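# Move the ceramic mug into the sink safely

## Task

Get the mug into the sink without breaking it: it is ceramic, so dropping it from more than a few centimetres or striking it hard counts as failure. The utility cart is free to be moved if needed. When finished, the mug must be released and the robot must back away from it, and the robot must stay upright and not be left leaning.

## Robot and tools

ROBOT. A Rainbow Robotics RB-Y1: a wheeled base (two drive wheels, two rear casters; 0.66 m long, 0.58 m wide, front edge 0.10 m ahead of the drive axle), a folding torso (ankle, knee, hip), a head, and two arms, each with a parallel gripper. The base drives forward/back and turns in place; it cannot strafe. When bent, the leg may stick out in front of the base.

FRAMES. Base frame: origin on the floor halfway between the drive wheels, x forward, y to the robot's left, z up. The state reports chest (a spine point 0.08 m under the shoulders; its x is where the chest faces), left_hand and right_hand (midpoint between each gripper's pads; fingers point along the hand's -z, close along its x) in this frame. Reported hand positions are approximate, worse when reaching far. base_odometry is relative to where the base began the scene and comes only from wheel rotation, so wheel slip looks like motion; heading is in radians, left positive, range -3.142 to 3.142.

execute_actions. Argument actions: a list holding one action or nothing (empty list = just report state and pictures). An action may contain:
- base: exactly one key. translate_m = a relative drive in metres from the current spot, forward positive, -3 to 3. rotate_rad = a relative turn in radians, counter-clockwise (left) positive, -3.2 to 3.2. A move needing over 8.667 s at its top speed is rejected.
- joints: a single dictionary for the whole robot, keyed by joint name, each value an absolute target (radians, grippers in metres). Ranges: torso_squat_rad 0..1.2 (higher lowers a level chest); torso_shift_rad -0.3..0.6 (positive pushes hips forward); torso_pitch_rad -0.2..1.4 (positive leans forward); torso_yaw_rad -1.5..1.5 (positive turns left). Left arm: left_shoulder_pitch_rad -2.356..2.356 (negative raises forward), left_shoulder_roll_rad 0..3.141 (positive raises outward), left_shoulder_yaw_rad -2.094..2.094, left_elbow_rad -2.617..0.01 (negative bends), left_forearm_roll_rad -3.141..3.141, left_wrist_pitch_rad -1.57..1.919 (negative tips hand forward), left_hand_roll_rad -2.705..2.705, left_gripper_m 0..0.1 (pad gap). Right arm uses the same names with right_ and the same ranges, except right_shoulder_roll_rad -3.141..0 (negative raises outward); its yaw and roll signs match the left's. head_pan_rad -0.523..0.523 (positive left, relative to chest), head_tilt_rad -0.35..1.57 (positive looks down). Torso combos must also hold: squat+shift<=1.52; squat-shift+pitch<=1.57; shift+0.5pitch-0.4squat<=0.7; shift+0.3pitch-0.5squat<=0.39, or the commanded torso joints stop short as off_target.
- speeds: optional caps for this action, translate_m 0.05..0.4 m/s, rotate_rad 0.1..1.509 rad/s (the maxima are defaults).
- min_time_s: 0.1..8, the minimum duration of each arm/head motion in the action.
All parts of an action start together. Joints not named may keep driving to older targets. Unknown keys or out-of-range numbers reject the whole call with no motion. Top speeds: arm joints 1 rad/s (wrist-side joints 1.5), head 1.5, squat and pitch 0.3, shift 0.15, torso yaw 0.6, grippers 0.1 m/s. Any action ends by 15 s.
cameras: list of head_camera, left_wrist_camera, right_wrist_camera or all; omitted/null gives all, [] gives none.

wait(seconds 0..10): nothing new is commanded; returns state and images. zoom_image(camera, region [x0,y0,x1,y1] pixels from top-left, max 504x504): enlarges part of that camera's most recent full image. finished_scene(scene): closes the current scene by its number; irreversible, so the mug must already be in the sink, released, with the robot clear.

RESULTS. base_status and joint_status give each motion's outcome. done: reached (for the base: wheels turned the commanded amount, even if slipping). off_target: settled short, may still push. limit_stop_at_<name>: a built-in limit halted it. contact_stop: torso or arm met hard resistance; the whole group (torso, or that arm's seven joints) then halts and forgets targets. stopped_with_arm: torso halted because an arm contact-stopped. time_out: took far too long. limit_stop_at_own_body: a guard halted an arm or torso before it hit the robot's own body; move them apart. "joint command not followed" with a cause line: an arm's targets were withheld by the self/arm-to-arm check (gripper still acts); those joints show not_followed and may be retried later. on_its_own lists uncommanded parts; "held at" is the held target, not the position. The pictures line names the order of images. Heat warnings: MOTOR HOT at 65 °C; at 80 °C an OVER-TEMPERATURE FAULT brakes the arm and halts the call (limit_stop_at_motor_heat); resend targets afterward. A torque fault (joint load limits: shoulders 65.1, elbow 33.4, wrist joints 23.2 N m, load included) freezes the robot for 10 s and drops the rest of the call.

HANDLING. To grip, command a gap at least 0.005 m narrower than the object; off_target on the gripper is then expected. After any stop, first relieve the arm in its own action, then the torso. If both hands share an object and the torso contact-stops right away with nothing blocking, resend all arm joints at their current readings and retry the torso. Each arm carries up to 3 kg; heavy loads held far forward can tip the robot. The robot keeps thinking-time commands held, and the scene continues meanwhile.

AVOID. The base does not stop on collision and can keep pushing furniture; a bent leg can shove the robot backward unnoticed. Never let arms, grippers or fingers collide or press on each other. Lower the mug gently to just above the sink bottom before opening; no slamming, drops or hard pushes. Loose objects may occasionally be nudged by outside pushes.

Each tool is called after "Call:" by a JSON object that holds its "api" and its "payload", one argument or row to a line.

## Session

Call:
{"api": "execute_actions", "payload": {
  "actions": []
}}

Scene clock: 0.00 s.
base_odometry: x=+0.000 y=+0.000 heading=+0.000 (m, m, rad; odometry frame)
base_status: not commanded
joint_positions: torso_squat_rad=+0.350 torso_shift_rad=+0.001 torso_pitch_rad=+0.001 torso_yaw_rad=-0.001 left_shoulder_pitch_rad=-0.018 left_shoulder_roll_rad=+0.001 left_shoulder_yaw_rad=+0.058 left_elbow_rad=-0.269 left_forearm_roll_rad=+0.032 left_wrist_pitch_rad=+0.032 left_hand_roll_rad=+0.011 left_gripper_m=+0.100 right_shoulder_pitch_rad=+0.043 right_shoulder_roll_rad=+0.002 right_shoulder_yaw_rad=+0.047 right_elbow_rad=-0.162 right_forearm_roll_rad=-0.009 right_wrist_pitch_rad=-0.051 right_hand_roll_rad=+0.020 right_gripper_m=+0.101 head_pan_rad=+0.001 head_tilt_rad=+0.400
joint_status: not commanded
chest: x=-0.2271 y=-0.0004 z=+1.2476 quat_wxyz=(+1.000, +0.000, +0.001, +0.000) (m; base frame)
left_hand: x=-0.0917 y=+0.2260 z=+0.5745 quat_wxyz=(+0.991, +0.000, -0.126, +0.047) (m; base frame)
right_hand: x=-0.1685 y=-0.2156 z=+0.5655 quat_wxyz=(+0.996, +0.003, -0.085, +0.021) (m; base frame)
pictures: head_camera, left_wrist_camera, right_wrist_camera
Images, in order (width x height): head_camera 896x504, left_wrist_camera 644x364, right_wrist_camera 644x364.

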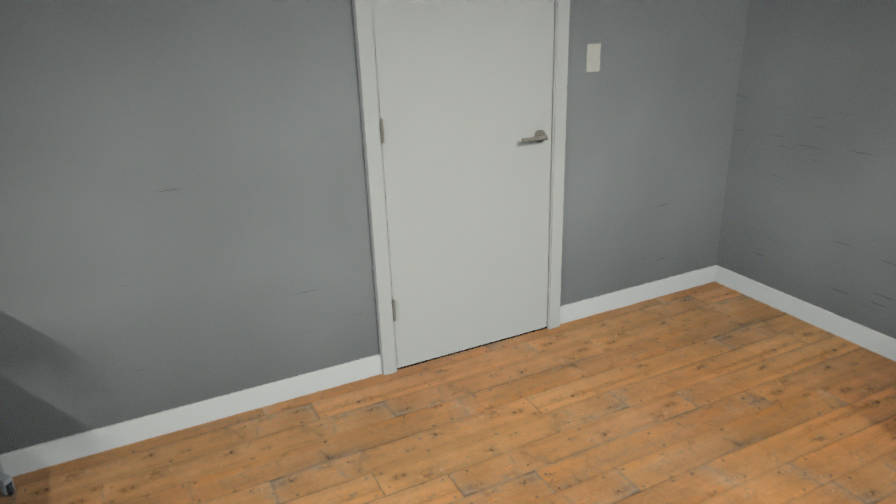

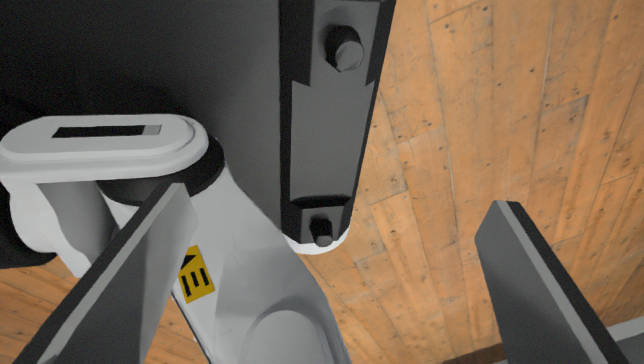

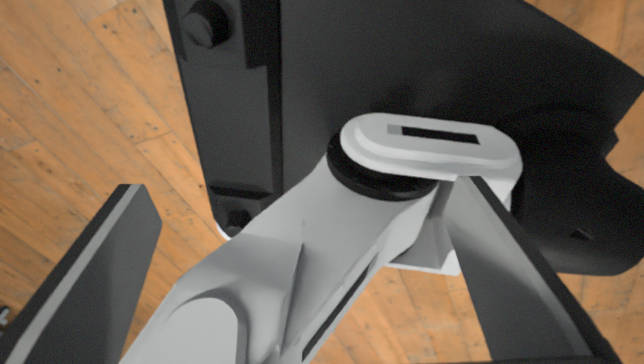

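Call:
{"api": "execute_actions", "payload": {
  "actions": [
    {"joints":{"head_pan_rad":0.52,"torso_yaw_rad":0.6}}
  ],
  "cameras": ["head_camera"]
}}

Scene clock: 5.07 s.
base_odometry: x=+0.000 y=+0.000 heading=+0.000 (m, m, rad; odometry frame)
base_status: not commanded
joint_positions: torso_squat_rad=+0.350 torso_shift_rad=+0.001 torso_pitch_rad=+0.001 torso_yaw_rad=+0.600 left_shoulder_pitch_rad=-0.018 left_shoulder_roll_rad=+0.001 left_shoulder_yaw_rad=+0.058 left_elbow_rad=-0.269 left_forearm_roll_rad=+0.032 left_wrist_pitch_rad=+0.032 left_hand_roll_rad=+0.011 left_gripper_m=+0.100 right_shoulder_pitch_rad=+0.043 right_shoulder_roll_rad=+0.002 right_shoulder_yaw_rad=+0.047 right_elbow_rad=-0.162 right_forearm_roll_rad=-0.009 right_wrist_pitch_rad=-0.051 right_hand_roll_rad=+0.020 right_gripper_m=+0.101 head_pan_rad=+0.520 head_tilt_rad=+0.400
joint_status: all done
chest: x=-0.2271 y=-0.0004 z=+1.2476 quat_wxyz=(+0.955, +0.000, +0.001, +0.296) (m; base frame)
left_hand: x=-0.2435 y=+0.2633 z=+0.5747 quat_wxyz=(+0.933, +0.037, -0.120, +0.338) (m; base frame)
right_hand: x=-0.0573 y=-0.1444 z=+0.5653 quat_wxyz=(+0.945, +0.028, -0.081, +0.315) (m; base frame)
pictures: head_camera
Images, in order (width x height): head_camera 896x504.

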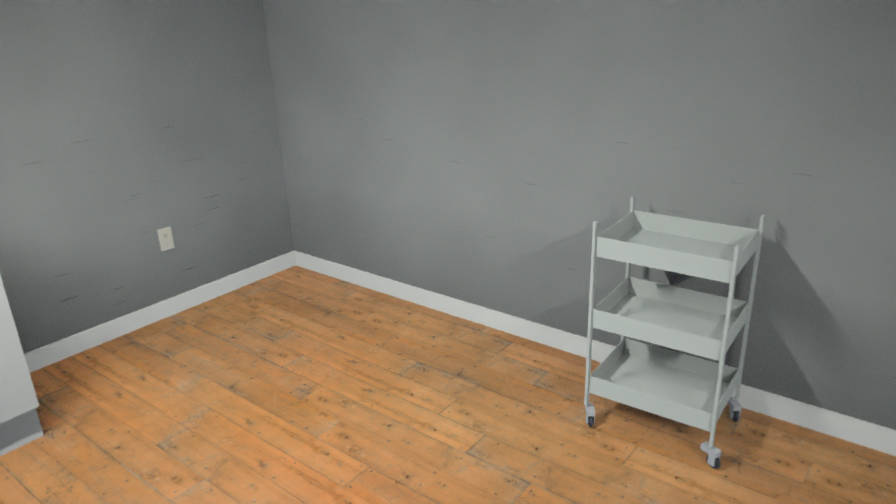

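Call:
{"api": "execute_actions", "payload": {
  "actions": [
    {"joints":{"head_pan_rad":0.52,"torso_yaw_rad":1.5,"head_tilt_rad":0.5}}
  ],
  "cameras": ["head_camera"]
}}

Scene clock: 9.23 s.
base_odometry: x=+0.000 y=+0.000 heading=+0.000 (m, m, rad; odometry frame)
base_status: not commanded
joint_positions: torso_squat_rad=+0.350 torso_shift_rad=+0.001 torso_pitch_rad=+0.001 torso_yaw_rad=+0.771 left_shoulder_pitch_rad=-0.018 left_shoulder_roll_rad=+0.001 left_shoulder_yaw_rad=+0.058 left_elbow_rad=-0.269 left_forearm_roll_rad=+0.032 left_wrist_pitch_rad=+0.032 left_hand_roll_rad=+0.011 left_gripper_m=+0.100 right_shoulder_pitch_rad=+0.043 right_shoulder_roll_rad=+0.002 right_shoulder_yaw_rad=+0.047 right_elbow_rad=-0.162 right_forearm_roll_rad=-0.009 right_wrist_pitch_rad=-0.051 right_hand_roll_rad=+0.020 right_gripper_m=+0.101 head_pan_rad=+0.520 head_tilt_rad=+0.500
joint_status: torso_yaw_rad limit_stop_at_own_body (moved +0.171 of +0.900); the others done
on_its_own: torso_yaw_rad is held at +0.771, not at your +1.500, since a limit_stop_at_own_body
chest: x=-0.2271 y=-0.0004 z=+1.2476 quat_wxyz=(+0.927, +0.000, +0.001, +0.376) (m; base frame)
left_hand: x=-0.2884 y=+0.2567 z=+0.5747 quat_wxyz=(+0.901, +0.048, -0.117, +0.416) (m; base frame)
right_hand: x=-0.0352 y=-0.1131 z=+0.5653 quat_wxyz=(+0.915, +0.035, -0.078, +0.395) (m; base frame)
pictures: head_camera
Images, in order (width x height): head_camera 896x504.

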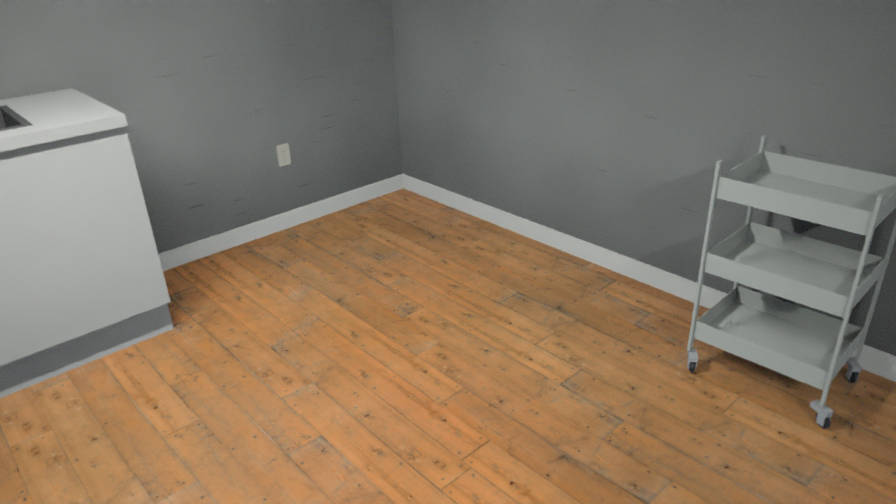

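Call:
{"api": "execute_actions", "payload": {
  "actions": [
    {"base":{"rotate_rad":1.2},"joints":{"torso_yaw_rad":0.6}}
  ]
}}

Scene clock: 16.10 s.
base_odometry: x=+0.000 y=+0.000 heading=+1.200 (m, m, rad; odometry frame)
base_status: done
joint_positions: torso_squat_rad=+0.350 torso_shift_rad=+0.001 torso_pitch_rad=+0.001 torso_yaw_rad=+0.600 left_shoulder_pitch_rad=-0.018 left_shoulder_roll_rad=+0.001 left_shoulder_yaw_rad=+0.058 left_elbow_rad=-0.269 left_forearm_roll_rad=+0.032 left_wrist_pitch_rad=+0.032 left_hand_roll_rad=+0.011 left_gripper_m=+0.100 right_shoulder_pitch_rad=+0.043 right_shoulder_roll_rad=+0.002 right_shoulder_yaw_rad=+0.047 right_elbow_rad=-0.162 right_forearm_roll_rad=-0.009 right_wrist_pitch_rad=-0.051 right_hand_roll_rad=+0.020 right_gripper_m=+0.101 head_pan_rad=+0.520 head_tilt_rad=+0.500
joint_status: all done
chest: x=-0.2271 y=-0.0004 z=+1.2476 quat_wxyz=(+0.955, +0.000, +0.001, +0.295) (m; base frame)
left_hand: x=-0.2435 y=+0.2634 z=+0.5747 quat_wxyz=(+0.933, +0.038, -0.120, +0.338) (m; base frame)
right_hand: x=-0.0574 y=-0.1444 z=+0.5653 quat_wxyz=(+0.945, +0.028, -0.081, +0.315) (m; base frame)
pictures: head_camera, left_wrist_camera, right_wrist_camera
Images, in order (width x height): head_camera 896x504, left_wrist_camera 644x364, right_wrist_camera 644x364.

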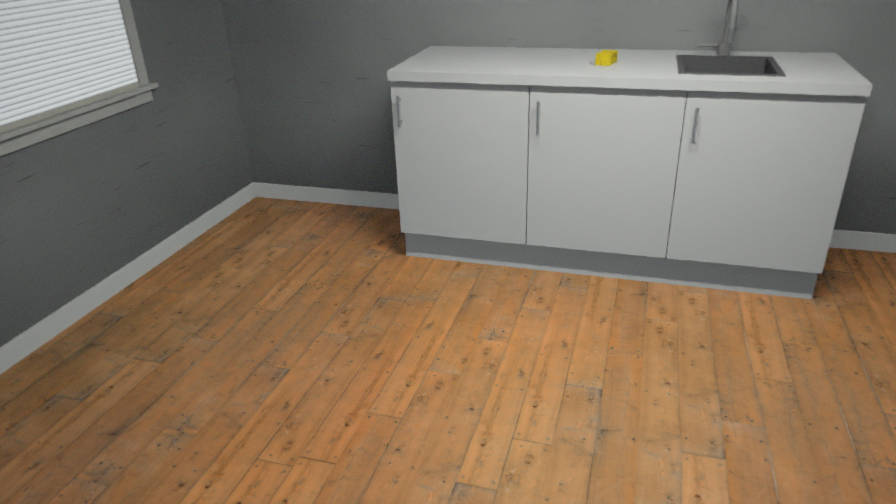

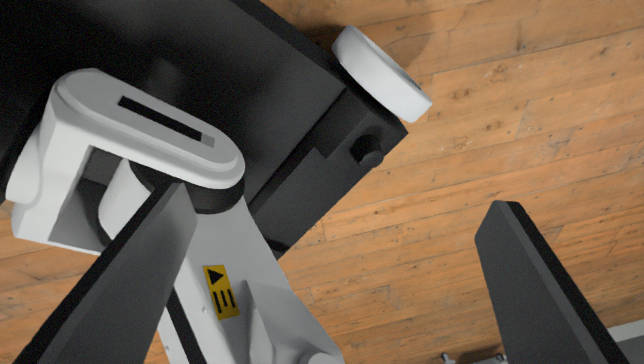

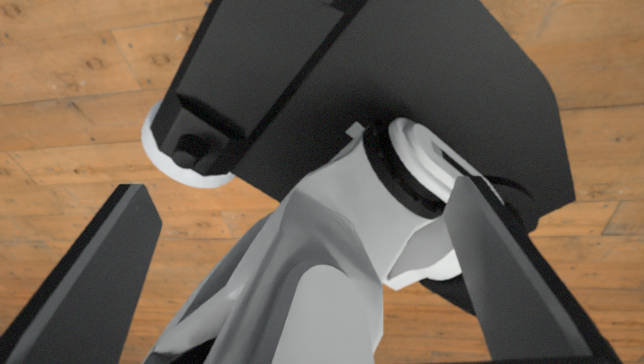

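Call:
{"api": "execute_actions", "payload": {
  "actions": [
    {"base":{"rotate_rad":1.3}}
  ]
}}

Scene clock: 28.17 s.
base_odometry: x=+0.000 y=+0.000 heading=+2.499 (m, m, rad; odometry frame)
base_status: done
joint_positions: torso_squat_rad=+0.350 torso_shift_rad=+0.001 torso_pitch_rad=+0.001 torso_yaw_rad=+0.600 left_shoulder_pitch_rad=-0.018 left_shoulder_roll_rad=+0.001 left_shoulder_yaw_rad=+0.058 left_elbow_rad=-0.269 left_forearm_roll_rad=+0.032 left_wrist_pitch_rad=+0.032 left_hand_roll_rad=+0.011 left_gripper_m=+0.100 right_shoulder_pitch_rad=+0.043 right_shoulder_roll_rad=+0.002 right_shoulder_yaw_rad=+0.047 right_elbow_rad=-0.162 right_forearm_roll_rad=-0.009 right_wrist_pitch_rad=-0.051 right_hand_roll_rad=+0.020 right_gripper_m=+0.101 head_pan_rad=+0.520 head_tilt_rad=+0.500
joint_status: not commanded
chest: x=-0.2271 y=-0.0004 z=+1.2476 quat_wxyz=(+0.955, +0.000, +0.001, +0.295) (m; base frame)
left_hand: x=-0.2435 y=+0.2634 z=+0.5747 quat_wxyz=(+0.933, +0.038, -0.120, +0.338) (m; base frame)
right_hand: x=-0.0574 y=-0.1444 z=+0.5653 quat_wxyz=(+0.945, +0.028, -0.081, +0.315) (m; base frame)
pictures: head_camera, left_wrist_camera, right_wrist_camera
Images, in order (width x height): head_camera 896x504, left_wrist_camera 644x364, right_wrist_camera 644x364.

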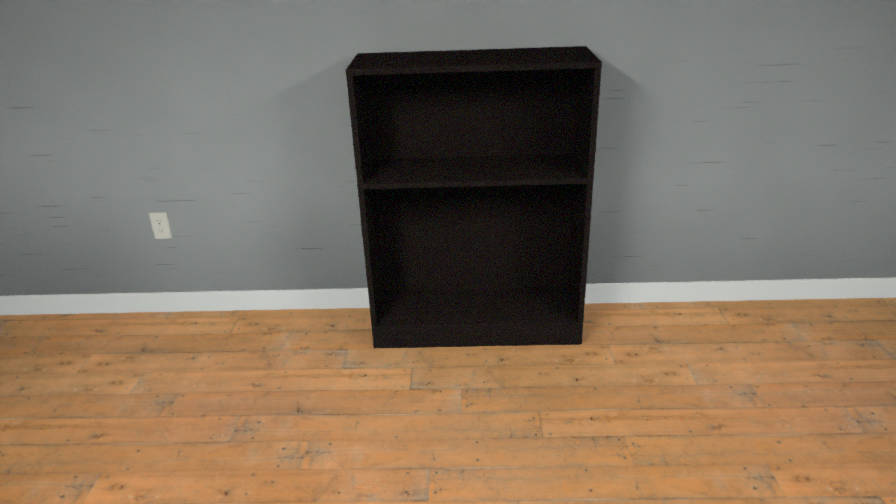

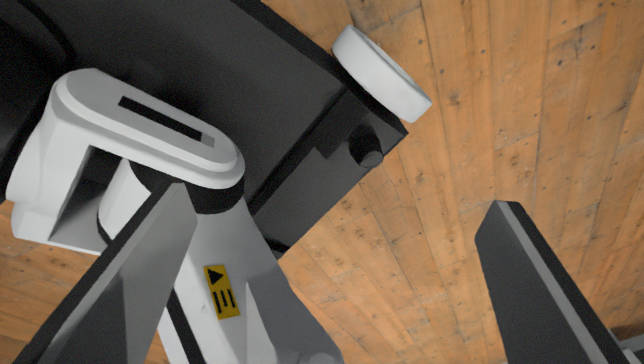

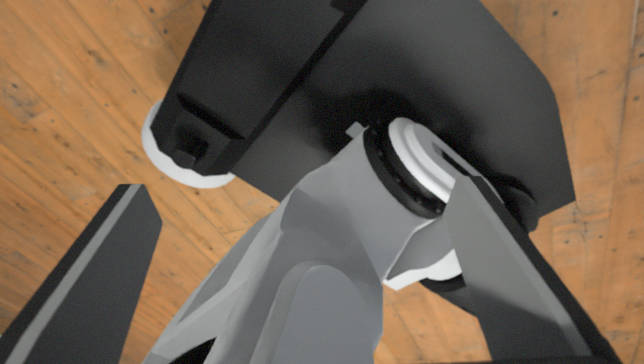

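Call:
{"api": "execute_actions", "payload": {
  "actions": [
    {"base":{"rotate_rad":1.3}}
  ],
  "cameras": ["head_camera"]
}}

Scene clock: 34.33 s.
base_odometry: x=+0.000 y=+0.000 heading=-2.485 (m, m, rad; odometry frame)
base_status: done
joint_positions: torso_squat_rad=+0.350 torso_shift_rad=+0.001 torso_pitch_rad=+0.001 torso_yaw_rad=+0.600 left_shoulder_pitch_rad=-0.018 left_shoulder_roll_rad=+0.001 left_shoulder_yaw_rad=+0.058 left_elbow_rad=-0.269 left_forearm_roll_rad=+0.032 left_wrist_pitch_rad=+0.032 left_hand_roll_rad=+0.011 left_gripper_m=+0.100 right_shoulder_pitch_rad=+0.043 right_shoulder_roll_rad=+0.002 right_shoulder_yaw_rad=+0.047 right_elbow_rad=-0.162 right_forearm_roll_rad=-0.009 right_wrist_pitch_rad=-0.051 right_hand_roll_rad=+0.020 right_gripper_m=+0.101 head_pan_rad=+0.520 head_tilt_rad=+0.500
joint_status: not commanded
chest: x=-0.2271 y=-0.0004 z=+1.2476 quat_wxyz=(+0.955, +0.000, +0.001, +0.295) (m; base frame)
left_hand: x=-0.2435 y=+0.2634 z=+0.5747 quat_wxyz=(+0.933, +0.038, -0.120, +0.338) (m; base frame)
right_hand: x=-0.0574 y=-0.1444 z=+0.5653 quat_wxyz=(+0.945, +0.028, -0.081, +0.315) (m; base frame)
pictures: head_camera
Images, in order (width x height): head_camera 896x504.

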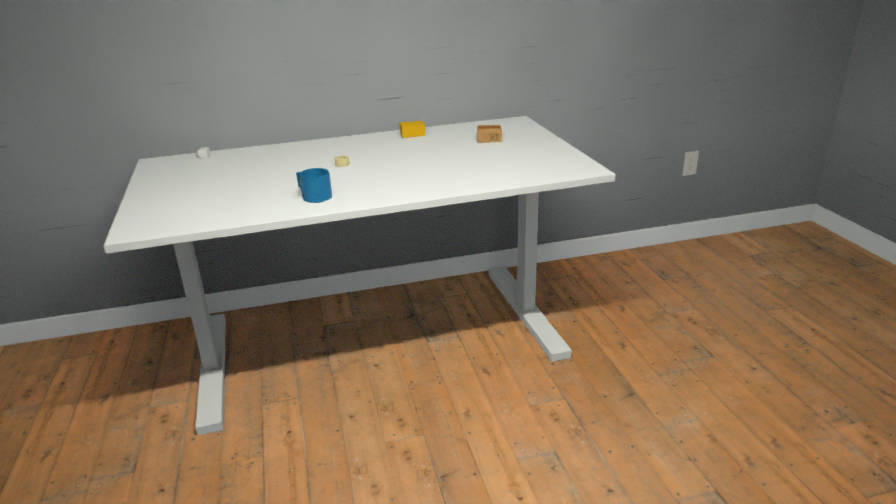

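Call:
{"api": "execute_actions", "payload": {
  "actions": [
    {"base":{"rotate_rad":1.31},"joints":{"torso_yaw_rad":0,"torso_pitch_rad":0.3,"head_pan_rad":0.1,"head_tilt_rad":0.25,"left_shoulder_pitch_rad":-0.597,"left_shoulder_roll_rad":0.057,"left_shoulder_yaw_rad":0.193,"left_elbow_rad":-1.795,"left_forearm_roll_rad":0,"left_wrist_pitch_rad":1.763,"left_hand_roll_rad":-1.57},"min_time_s":3}
  ]
}}

Scene clock: 125.17 s.
base_odometry: x=+0.000 y=+0.000 heading=-1.175 (m, m, rad; odometry frame)
base_status: done
joint_positions: torso_squat_rad=+0.350 torso_shift_rad=+0.001 torso_pitch_rad=+0.300 torso_yaw_rad=+0.000 left_shoulder_pitch_rad=-0.597 left_shoulder_roll_rad=+0.057 left_shoulder_yaw_rad=+0.193 left_elbow_rad=-1.795 left_forearm_roll_rad=+0.000 left_wrist_pitch_rad=+1.763 left_hand_roll_rad=-1.570 left_gripper_m=+0.100 right_shoulder_pitch_rad=+0.043 right_shoulder_roll_rad=+0.002 right_shoulder_yaw_rad=+0.047 right_elbow_rad=-0.162 right_forearm_roll_rad=-0.009 right_wrist_pitch_rad=-0.051 right_hand_roll_rad=+0.020 right_gripper_m=+0.101 head_pan_rad=+0.100 head_tilt_rad=+0.250
joint_status: all done
chest: x=-0.1361 y=-0.0004 z=+1.2338 quat_wxyz=(+0.989, +0.000, +0.149, +0.000) (m; base frame)
left_hand: x=+0.2991 y=+0.2195 z=+0.9259 quat_wxyz=(+0.699, +0.106, -0.106, -0.699) (m; base frame)
right_hand: x=-0.2807 y=-0.2156 z=+0.5646 quat_wxyz=(+0.998, +0.006, +0.064, +0.021) (m; base frame)
pictures: head_camera, left_wrist_camera, right_wrist_camera
Images, in order (width x height): head_camera 896x504, left_wrist_camera 644x364, right_wrist_camera 644x364.

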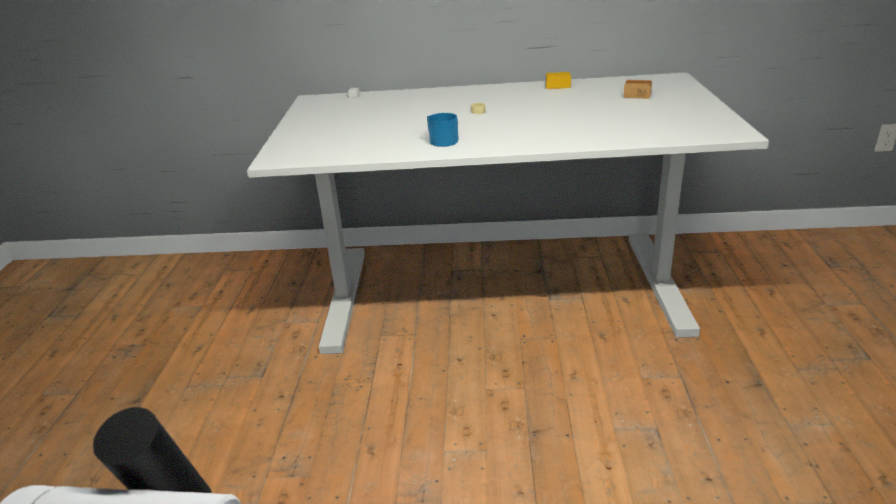

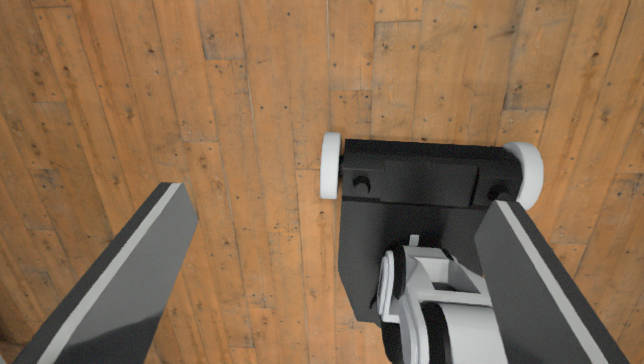

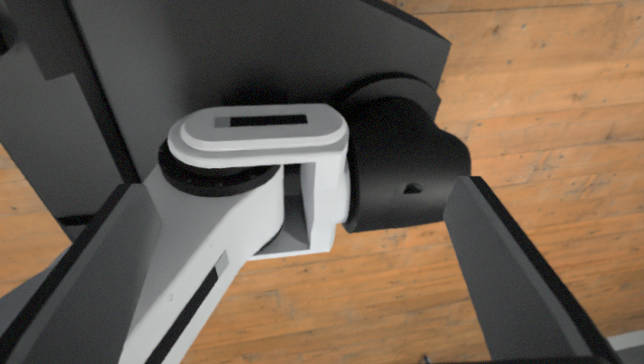

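Call:
{"api": "execute_actions", "payload": {
  "actions": [
    {"base":{"rotate_rad":-0.025}}
  ],
  "cameras": []
}}

Call:
{"api": "execute_actions", "payload": {
  "actions": [
    {"base":{"translate_m":1.3},"joints":{"head_pan_rad":0.25,"head_tilt_rad":0.6}}
  ],
  "cameras": ["head_camera","left_wrist_camera"]
}}

Scene clock: 131.70 s.
base_odometry: x=+0.000 y=+0.000 heading=-1.200 (m, m, rad; odometry frame)
base_status: done
joint_positions: torso_squat_rad=+0.350 torso_shift_rad=+0.001 torso_pitch_rad=+0.300 torso_yaw_rad=+0.000 left_shoulder_pitch_rad=-0.597 left_shoulder_roll_rad=+0.057 left_shoulder_yaw_rad=+0.193 left_elbow_rad=-1.795 left_forearm_roll_rad=+0.000 left_wrist_pitch_rad=+1.763 left_hand_roll_rad=-1.570 left_gripper_m=+0.100 right_shoulder_pitch_rad=+0.043 right_shoulder_roll_rad=+0.002 right_shoulder_yaw_rad=+0.047 right_elbow_rad=-0.162 right_forearm_roll_rad=-0.009 right_wrist_pitch_rad=-0.051 right_hand_roll_rad=+0.020 right_gripper_m=+0.101 head_pan_rad=+0.100 head_tilt_rad=+0.250
joint_status: not commanded
chest: x=-0.1361 y=-0.0004 z=+1.2338 quat_wxyz=(+0.989, +0.000, +0.149, +0.000) (m; base frame)
left_hand: x=+0.2991 y=+0.2195 z=+0.9259 quat_wxyz=(+0.699, +0.106, -0.106, -0.699) (m; base frame)
right_hand: x=-0.2807 y=-0.2156 z=+0.5646 quat_wxyz=(+0.998, +0.006, +0.064, +0.021) (m; base frame)
pictures: none
No camera images: the call's "cameras" was empty. Leave "cameras" out to get every camera's image.

Scene clock: 136.40 s.
base_odometry: x=+0.472 y=-1.212 heading=-1.199 (m, m, rad; odometry frame)
base_status: done
joint_positions: torso_squat_rad=+0.350 torso_shift_rad=+0.001 torso_pitch_rad=+0.300 torso_yaw_rad=+0.000 left_shoulder_pitch_rad=-0.597 left_shoulder_roll_rad=+0.057 left_shoulder_yaw_rad=+0.193 left_elbow_rad=-1.795 left_forearm_roll_rad=+0.000 left_wrist_pitch_rad=+1.763 left_hand_roll_rad=-1.570 left_gripper_m=+0.100 right_shoulder_pitch_rad=+0.043 right_shoulder_roll_rad=+0.002 right_shoulder_yaw_rad=+0.047 right_elbow_rad=-0.162 right_forearm_roll_rad=-0.009 right_wrist_pitch_rad=-0.051 right_hand_roll_rad=+0.020 right_gripper_m=+0.101 head_pan_rad=+0.250 head_tilt_rad=+0.600
joint_status: all done
chest: x=-0.1360 y=-0.0004 z=+1.2338 quat_wxyz=(+0.989, +0.000, +0.149, +0.000) (m; base frame)
left_hand: x=+0.2992 y=+0.2195 z=+0.9259 quat_wxyz=(+0.699, +0.106, -0.106, -0.699) (m; base frame)
right_hand: x=-0.2805 y=-0.2156 z=+0.5646 quat_wxyz=(+0.998, +0.006, +0.064, +0.021) (m; base frame)
pictures: head_camera, left_wrist_camera
Images, in order (width x height): head_camera 896x504, left_wrist_camera 644x364.

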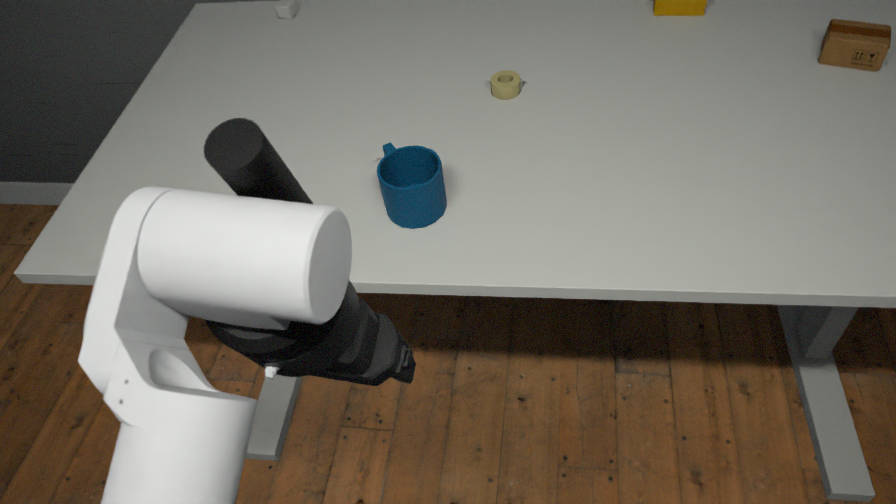

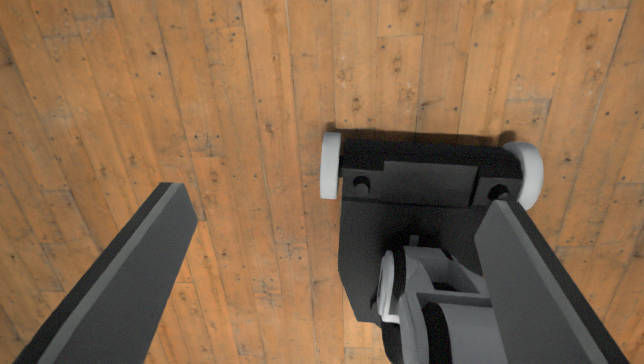

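Call:
{"api": "execute_actions", "payload": {
  "actions": [
    {"base":{"translate_m":0.22},"joints":{"left_gripper_m":0.05,"head_pan_rad":0.35,"head_tilt_rad":0.75}}
  ],
  "cameras": ["head_camera","left_wrist_camera"]
}}

Scene clock: 152.20 s.
base_odometry: x=+0.552 y=-1.417 heading=-1.198 (m, m, rad; odometry frame)
base_status: done
joint_positions: torso_squat_rad=+0.350 torso_shift_rad=+0.001 torso_pitch_rad=+0.300 torso_yaw_rad=+0.000 left_shoulder_pitch_rad=-0.597 left_shoulder_roll_rad=+0.057 left_shoulder_yaw_rad=+0.193 left_elbow_rad=-1.795 left_forearm_roll_rad=+0.000 left_wrist_pitch_rad=+1.763 left_hand_roll_rad=-1.570 left_gripper_m=+0.050 right_shoulder_pitch_rad=+0.043 right_shoulder_roll_rad=+0.002 right_shoulder_yaw_rad=+0.047 right_elbow_rad=-0.162 right_forearm_roll_rad=-0.009 right_wrist_pitch_rad=-0.051 right_hand_roll_rad=+0.020 right_gripper_m=+0.101 head_pan_rad=+0.350 head_tilt_rad=+0.750
joint_status: all done
chest: x=-0.1360 y=-0.0004 z=+1.2338 quat_wxyz=(+0.989, +0.000, +0.149, +0.000) (m; base frame)
left_hand: x=+0.2992 y=+0.2195 z=+0.9259 quat_wxyz=(+0.699, +0.106, -0.106, -0.699) (m; base frame)
right_hand: x=-0.2805 y=-0.2156 z=+0.5646 quat_wxyz=(+0.998, +0.006, +0.064, +0.021) (m; base frame)
pictures: head_camera, left_wrist_camera
Images, in order (width x height): head_camera 896x504, left_wrist_camera 644x364.

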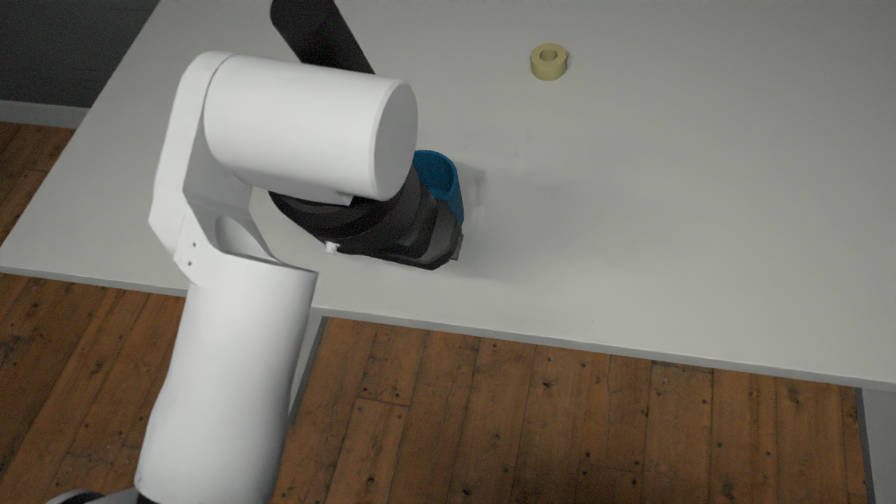

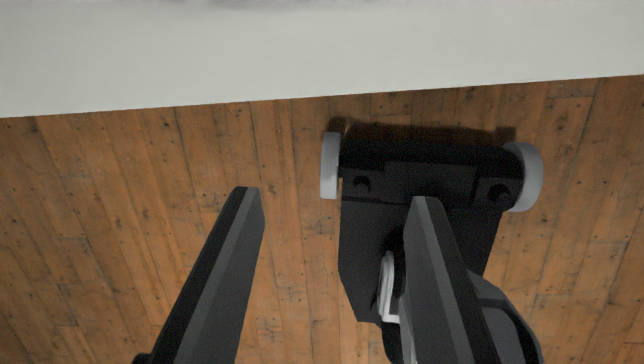

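Call:
{"api": "execute_actions", "payload": {
  "actions": [
    {"base":{"translate_m":0.12},"joints":{"head_pan_rad":0.3,"head_tilt_rad":0.85}}
  ],
  "cameras": ["head_camera","left_wrist_camera"]
}}

Scene clock: 181.57 s.
base_odometry: x=+0.595 y=-1.528 heading=-1.198 (m, m, rad; odometry frame)
base_status: done
joint_positions: torso_squat_rad=+0.350 torso_shift_rad=+0.001 torso_pitch_rad=+0.300 torso_yaw_rad=+0.000 left_shoulder_pitch_rad=-0.597 left_shoulder_roll_rad=+0.057 left_shoulder_yaw_rad=+0.193 left_elbow_rad=-1.795 left_forearm_roll_rad=+0.000 left_wrist_pitch_rad=+1.763 left_hand_roll_rad=-1.570 left_gripper_m=+0.050 right_shoulder_pitch_rad=+0.043 right_shoulder_roll_rad=+0.002 right_shoulder_yaw_rad=+0.047 right_elbow_rad=-0.162 right_forearm_roll_rad=-0.009 right_wrist_pitch_rad=-0.051 right_hand_roll_rad=+0.020 right_gripper_m=+0.101 head_pan_rad=+0.300 head_tilt_rad=+0.850
joint_status: all done
chest: x=-0.1360 y=-0.0004 z=+1.2338 quat_wxyz=(+0.989, +0.000, +0.149, +0.000) (m; base frame)
left_hand: x=+0.2992 y=+0.2195 z=+0.9259 quat_wxyz=(+0.699, +0.106, -0.106, -0.699) (m; base frame)
right_hand: x=-0.2805 y=-0.2156 z=+0.5646 quat_wxyz=(+0.998, +0.006, +0.064, +0.021) (m; base frame)
pictures: head_camera, left_wrist_camera
Images, in order (width x height): head_camera 896x504, left_wrist_camera 644x364.

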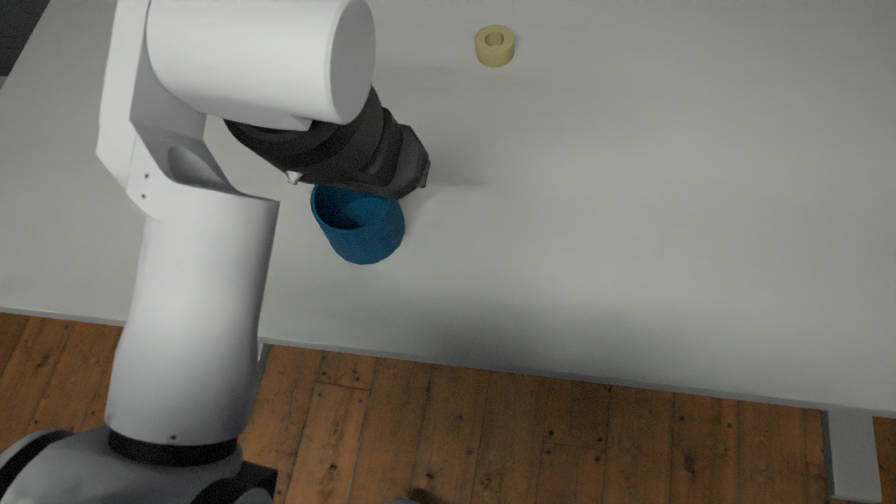

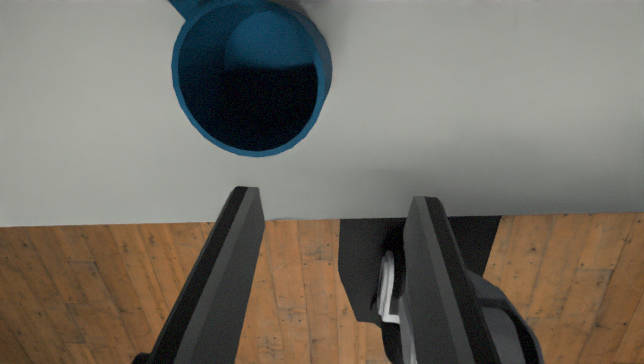

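Call:
{"api": "execute_actions", "payload": {
  "actions": [
    {"joints":{"left_shoulder_pitch_rad":-0.647,"left_shoulder_roll_rad":0.066,"left_shoulder_yaw_rad":0.208,"left_elbow_rad":-1.429,"left_wrist_pitch_rad":1.446},"min_time_s":1}
  ],
  "cameras": ["head_camera","left_wrist_camera"]
}}

Scene clock: 197.40 s.
base_odometry: x=+0.595 y=-1.528 heading=-1.198 (m, m, rad; odometry frame)
base_status: not commanded
joint_positions: torso_squat_rad=+0.350 torso_shift_rad=+0.001 torso_pitch_rad=+0.300 torso_yaw_rad=+0.000 left_shoulder_pitch_rad=-0.647 left_shoulder_roll_rad=+0.066 left_shoulder_yaw_rad=+0.208 left_elbow_rad=-1.429 left_forearm_roll_rad=+0.000 left_wrist_pitch_rad=+1.446 left_hand_roll_rad=-1.570 left_gripper_m=+0.050 right_shoulder_pitch_rad=+0.043 right_shoulder_roll_rad=+0.002 right_shoulder_yaw_rad=+0.047 right_elbow_rad=-0.162 right_forearm_roll_rad=-0.009 right_wrist_pitch_rad=-0.051 right_hand_roll_rad=+0.020 right_gripper_m=+0.101 head_pan_rad=+0.300 head_tilt_rad=+0.850
joint_status: all done
chest: x=-0.1360 y=-0.0004 z=+1.2338 quat_wxyz=(+0.989, +0.000, +0.149, +0.000) (m; base frame)
left_hand: x=+0.3287 y=+0.2194 z=+0.8515 quat_wxyz=(+0.699, +0.105, -0.106, -0.699) (m; base frame)
right_hand: x=-0.2805 y=-0.2156 z=+0.5646 quat_wxyz=(+0.998, +0.006, +0.064, +0.021) (m; base frame)
pictures: head_camera, left_wrist_camera
Images, in order (width x height): head_camera 896x504, left_wrist_camera 644x364.

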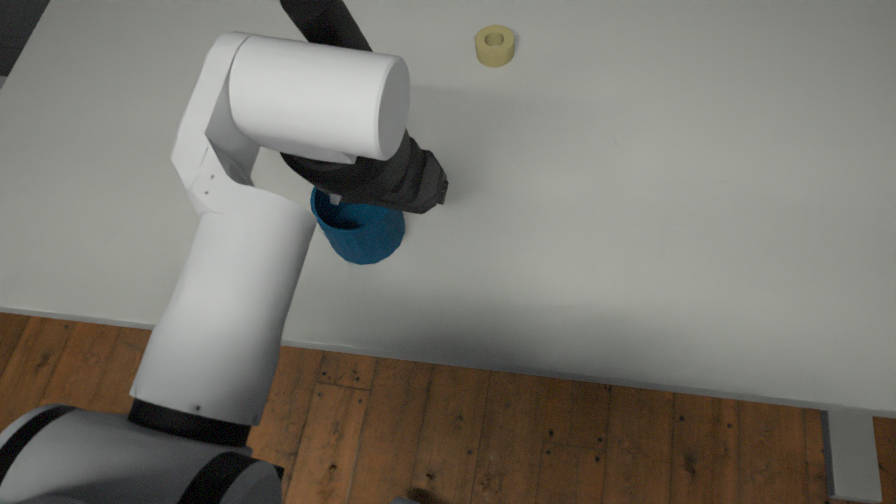

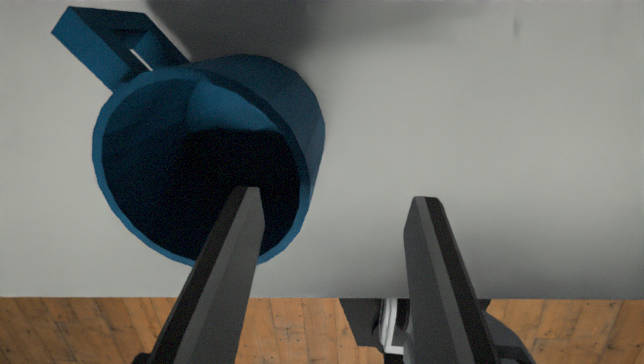

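Call:
{"api": "execute_actions", "payload": {
  "actions": [
    {"joints":{"left_shoulder_pitch_rad":-0.659,"left_shoulder_roll_rad":0.069,"left_shoulder_yaw_rad":0.211,"left_elbow_rad":-1.2,"left_wrist_pitch_rad":1.229},"min_time_s":1}
  ],
  "cameras": ["left_wrist_camera"]
}}

Scene clock: 209.90 s.
base_odometry: x=+0.595 y=-1.528 heading=-1.198 (m, m, rad; odometry frame)
base_status: not commanded
joint_positions: torso_squat_rad=+0.350 torso_shift_rad=+0.001 torso_pitch_rad=+0.300 torso_yaw_rad=+0.000 left_shoulder_pitch_rad=-0.659 left_shoulder_roll_rad=+0.069 left_shoulder_yaw_rad=+0.211 left_elbow_rad=-1.200 left_forearm_roll_rad=+0.000 left_wrist_pitch_rad=+1.229 left_hand_roll_rad=-1.570 left_gripper_m=+0.050 right_shoulder_pitch_rad=+0.043 right_shoulder_roll_rad=+0.002 right_shoulder_yaw_rad=+0.047 right_elbow_rad=-0.162 right_forearm_roll_rad=-0.009 right_wrist_pitch_rad=-0.051 right_hand_roll_rad=+0.020 right_gripper_m=+0.101 head_pan_rad=+0.300 head_tilt_rad=+0.850
joint_status: all done
chest: x=-0.1360 y=-0.0004 z=+1.2338 quat_wxyz=(+0.989, +0.000, +0.149, +0.000) (m; base frame)
left_hand: x=+0.3287 y=+0.2196 z=+0.7971 quat_wxyz=(+0.699, +0.106, -0.106, -0.699) (m; base frame)
right_hand: x=-0.2806 y=-0.2156 z=+0.5646 quat_wxyz=(+0.998, +0.006, +0.064, +0.021) (m; base frame)
pictures: left_wrist_camera
Images, in order (width x height): left_wrist_camera 644x364.

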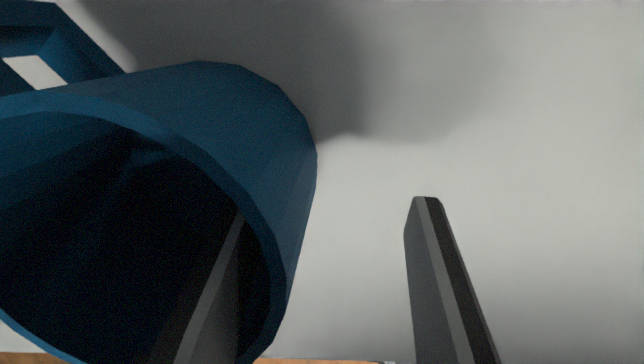

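Call:
{"api": "execute_actions", "payload": {
  "actions": [
    {"joints":{"left_gripper_m":0.0}}
  ],
  "cameras": ["head_camera","left_wrist_camera"]
}}

Scene clock: 214.90 s.
base_odometry: x=+0.595 y=-1.528 heading=-1.198 (m, m, rad; odometry frame)
base_status: not commanded
joint_positions: torso_squat_rad=+0.350 torso_shift_rad=+0.001 torso_pitch_rad=+0.300 torso_yaw_rad=+0.000 left_shoulder_pitch_rad=-0.659 left_shoulder_roll_rad=+0.069 left_shoulder_yaw_rad=+0.211 left_elbow_rad=-1.200 left_forearm_roll_rad=+0.000 left_wrist_pitch_rad=+1.229 left_hand_roll_rad=-1.570 left_gripper_m=+0.007 right_shoulder_pitch_rad=+0.043 right_shoulder_roll_rad=+0.002 right_shoulder_yaw_rad=+0.047 right_elbow_rad=-0.162 right_forearm_roll_rad=-0.009 right_wrist_pitch_rad=-0.051 right_hand_roll_rad=+0.020 right_gripper_m=+0.101 head_pan_rad=+0.300 head_tilt_rad=+0.850
joint_status: left_gripper_m off_target (ended at +0.007, target +0.000)
chest: x=-0.1360 y=-0.0004 z=+1.2338 quat_wxyz=(+0.989, +0.000, +0.149, +0.000) (m; base frame)
left_hand: x=+0.3288 y=+0.2197 z=+0.7972 quat_wxyz=(+0.699, +0.106, -0.106, -0.699) (m; base frame)
right_hand: x=-0.2806 y=-0.2156 z=+0.5646 quat_wxyz=(+0.998, +0.006, +0.064, +0.021) (m; base frame)
pictures: head_camera, left_wrist_camera
Images, in order (width x height): head_camera 896x504, left_wrist_camera 644x364.

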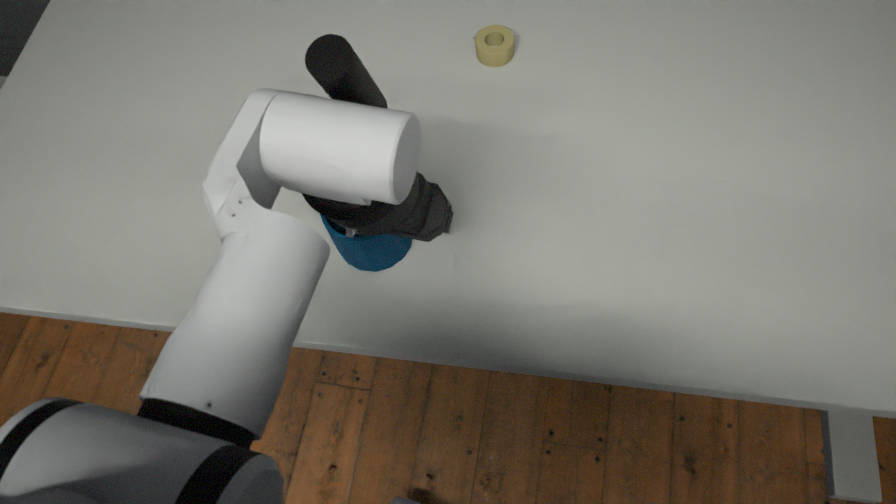

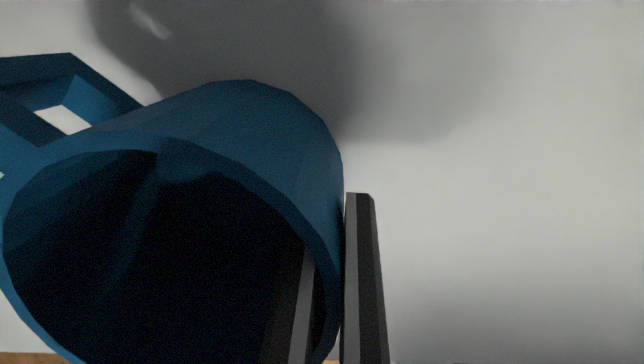

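Call:
{"api": "execute_actions", "payload": {
  "actions": [
    {"joints":{"left_shoulder_pitch_rad":-0.647,"left_shoulder_roll_rad":0.066,"left_shoulder_yaw_rad":0.208,"left_elbow_rad":-1.429,"left_wrist_pitch_rad":1.446,"torso_squat_rad":0.25},"min_time_s":1.2}
  ],
  "cameras": ["head_camera","left_wrist_camera"]
}}

Scene clock: 220.57 s.
base_odometry: x=+0.595 y=-1.528 heading=-1.198 (m, m, rad; odometry frame)
base_status: not commanded
joint_positions: torso_squat_rad=+0.250 torso_shift_rad=+0.001 torso_pitch_rad=+0.300 torso_yaw_rad=+0.000 left_shoulder_pitch_rad=-0.647 left_shoulder_roll_rad=+0.066 left_shoulder_yaw_rad=+0.208 left_elbow_rad=-1.429 left_forearm_roll_rad=+0.000 left_wrist_pitch_rad=+1.446 left_hand_roll_rad=-1.570 left_gripper_m=+0.007 right_shoulder_pitch_rad=+0.043 right_shoulder_roll_rad=+0.002 right_shoulder_yaw_rad=+0.047 right_elbow_rad=-0.162 right_forearm_roll_rad=-0.009 right_wrist_pitch_rad=-0.051 right_hand_roll_rad=+0.020 right_gripper_m=+0.101 head_pan_rad=+0.300 head_tilt_rad=+0.850
joint_status: all done
chest: x=-0.1359 y=-0.0004 z=+1.2543 quat_wxyz=(+0.989, +0.000, +0.150, +0.000) (m; base frame)
left_hand: x=+0.3290 y=+0.2197 z=+0.8722 quat_wxyz=(+0.700, +0.106, -0.106, -0.699) (m; base frame)
right_hand: x=-0.2806 y=-0.2156 z=+0.5852 quat_wxyz=(+0.998, +0.006, +0.064, +0.021) (m; base frame)
pictures: head_camera, left_wrist_camera
Images, in order (width x height): head_camera 896x504, left_wrist_camera 644x364.

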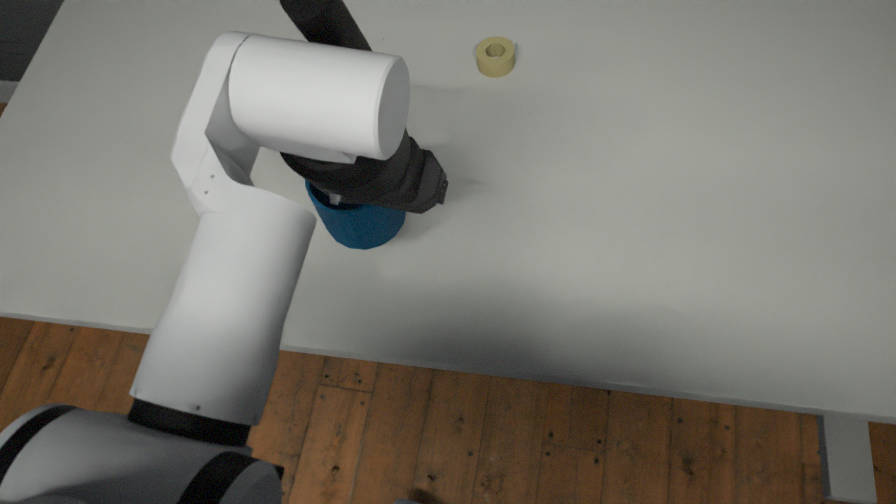

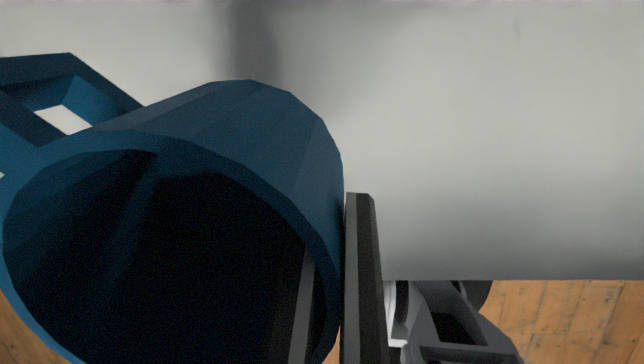

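Call:
{"api": "execute_actions", "payload": {
  "actions": [
    {"base":{"translate_m":-0.55},"joints":{"head_pan_rad":0.0,"head_tilt_rad":0.15}}
  ],
  "cameras": []
}}

Call:
{"api": "execute_actions", "payload": {
  "actions": [
    {"base":{"rotate_rad":3.03}}
  ],
  "cameras": ["head_camera","left_wrist_camera"]
}}

Scene clock: 251.50 s.
base_odometry: x=+0.395 y=-1.016 heading=-1.196 (m, m, rad; odometry frame)
base_status: done
joint_positions: torso_squat_rad=+0.250 torso_shift_rad=+0.001 torso_pitch_rad=+0.300 torso_yaw_rad=+0.000 left_shoulder_pitch_rad=-0.647 left_shoulder_roll_rad=+0.066 left_shoulder_yaw_rad=+0.208 left_elbow_rad=-1.429 left_forearm_roll_rad=+0.000 left_wrist_pitch_rad=+1.446 left_hand_roll_rad=-1.570 left_gripper_m=+0.007 right_shoulder_pitch_rad=+0.043 right_shoulder_roll_rad=+0.002 right_shoulder_yaw_rad=+0.047 right_elbow_rad=-0.162 right_forearm_roll_rad=-0.009 right_wrist_pitch_rad=-0.051 right_hand_roll_rad=+0.020 right_gripper_m=+0.101 head_pan_rad=+0.000 head_tilt_rad=+0.150
joint_status: all done
chest: x=-0.1360 y=-0.0004 z=+1.2543 quat_wxyz=(+0.989, +0.000, +0.149, +0.000) (m; base frame)
left_hand: x=+0.3288 y=+0.2197 z=+0.8721 quat_wxyz=(+0.700, +0.106, -0.106, -0.699) (m; base frame)
right_hand: x=-0.2806 y=-0.2156 z=+0.5852 quat_wxyz=(+0.998, +0.006, +0.064, +0.021) (m; base frame)
pictures: none
No camera images: the call's "cameras" was empty. Leave "cameras" out to get every camera's image.

Scene clock: 256.77 s.
base_odometry: x=+0.395 y=-1.016 heading=+1.833 (m, m, rad; odometry frame)
base_status: done
joint_positions: torso_squat_rad=+0.250 torso_shift_rad=+0.001 torso_pitch_rad=+0.300 torso_yaw_rad=+0.000 left_shoulder_pitch_rad=-0.647 left_shoulder_roll_rad=+0.066 left_shoulder_yaw_rad=+0.208 left_elbow_rad=-1.429 left_forearm_roll_rad=+0.000 left_wrist_pitch_rad=+1.446 left_hand_roll_rad=-1.570 left_gripper_m=+0.007 right_shoulder_pitch_rad=+0.043 right_shoulder_roll_rad=+0.002 right_shoulder_yaw_rad=+0.047 right_elbow_rad=-0.162 right_forearm_roll_rad=-0.009 right_wrist_pitch_rad=-0.051 right_hand_roll_rad=+0.020 right_gripper_m=+0.101 head_pan_rad=+0.000 head_tilt_rad=+0.150
joint_status: not commanded
chest: x=-0.1360 y=-0.0004 z=+1.2543 quat_wxyz=(+0.989, +0.000, +0.149, +0.000) (m; base frame)
left_hand: x=+0.3288 y=+0.2197 z=+0.8721 quat_wxyz=(+0.700, +0.106, -0.106, -0.699) (m; base frame)
right_hand: x=-0.2806 y=-0.2156 z=+0.5852 quat_wxyz=(+0.998, +0.006, +0.064, +0.021) (m; base frame)
pictures: head_camera, left_wrist_camera
Images, in order (width x height): head_camera 896x504, left_wrist_camera 644x364.

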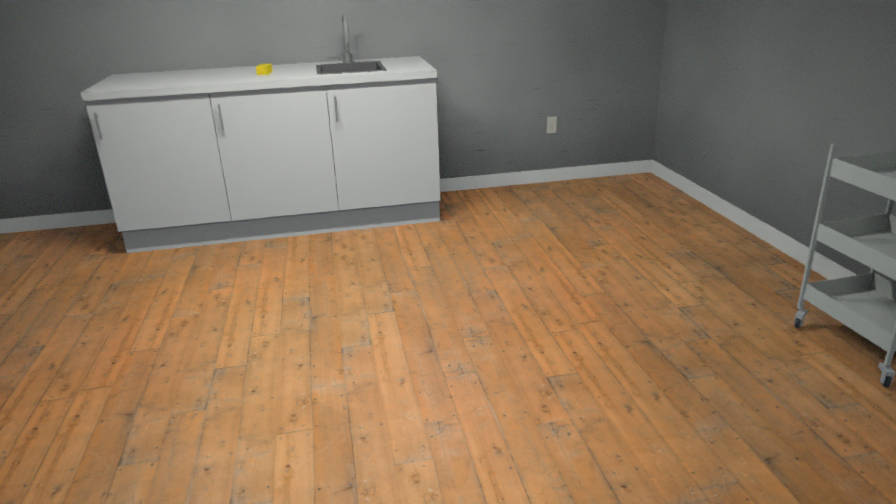

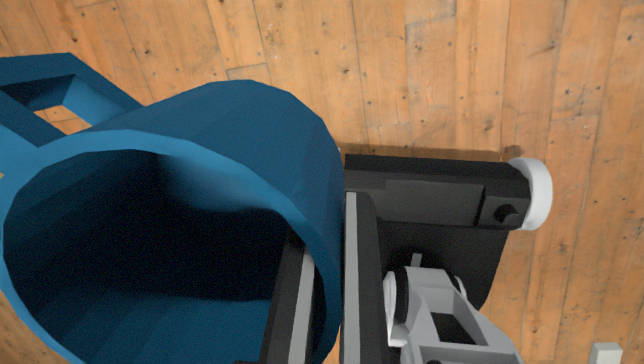

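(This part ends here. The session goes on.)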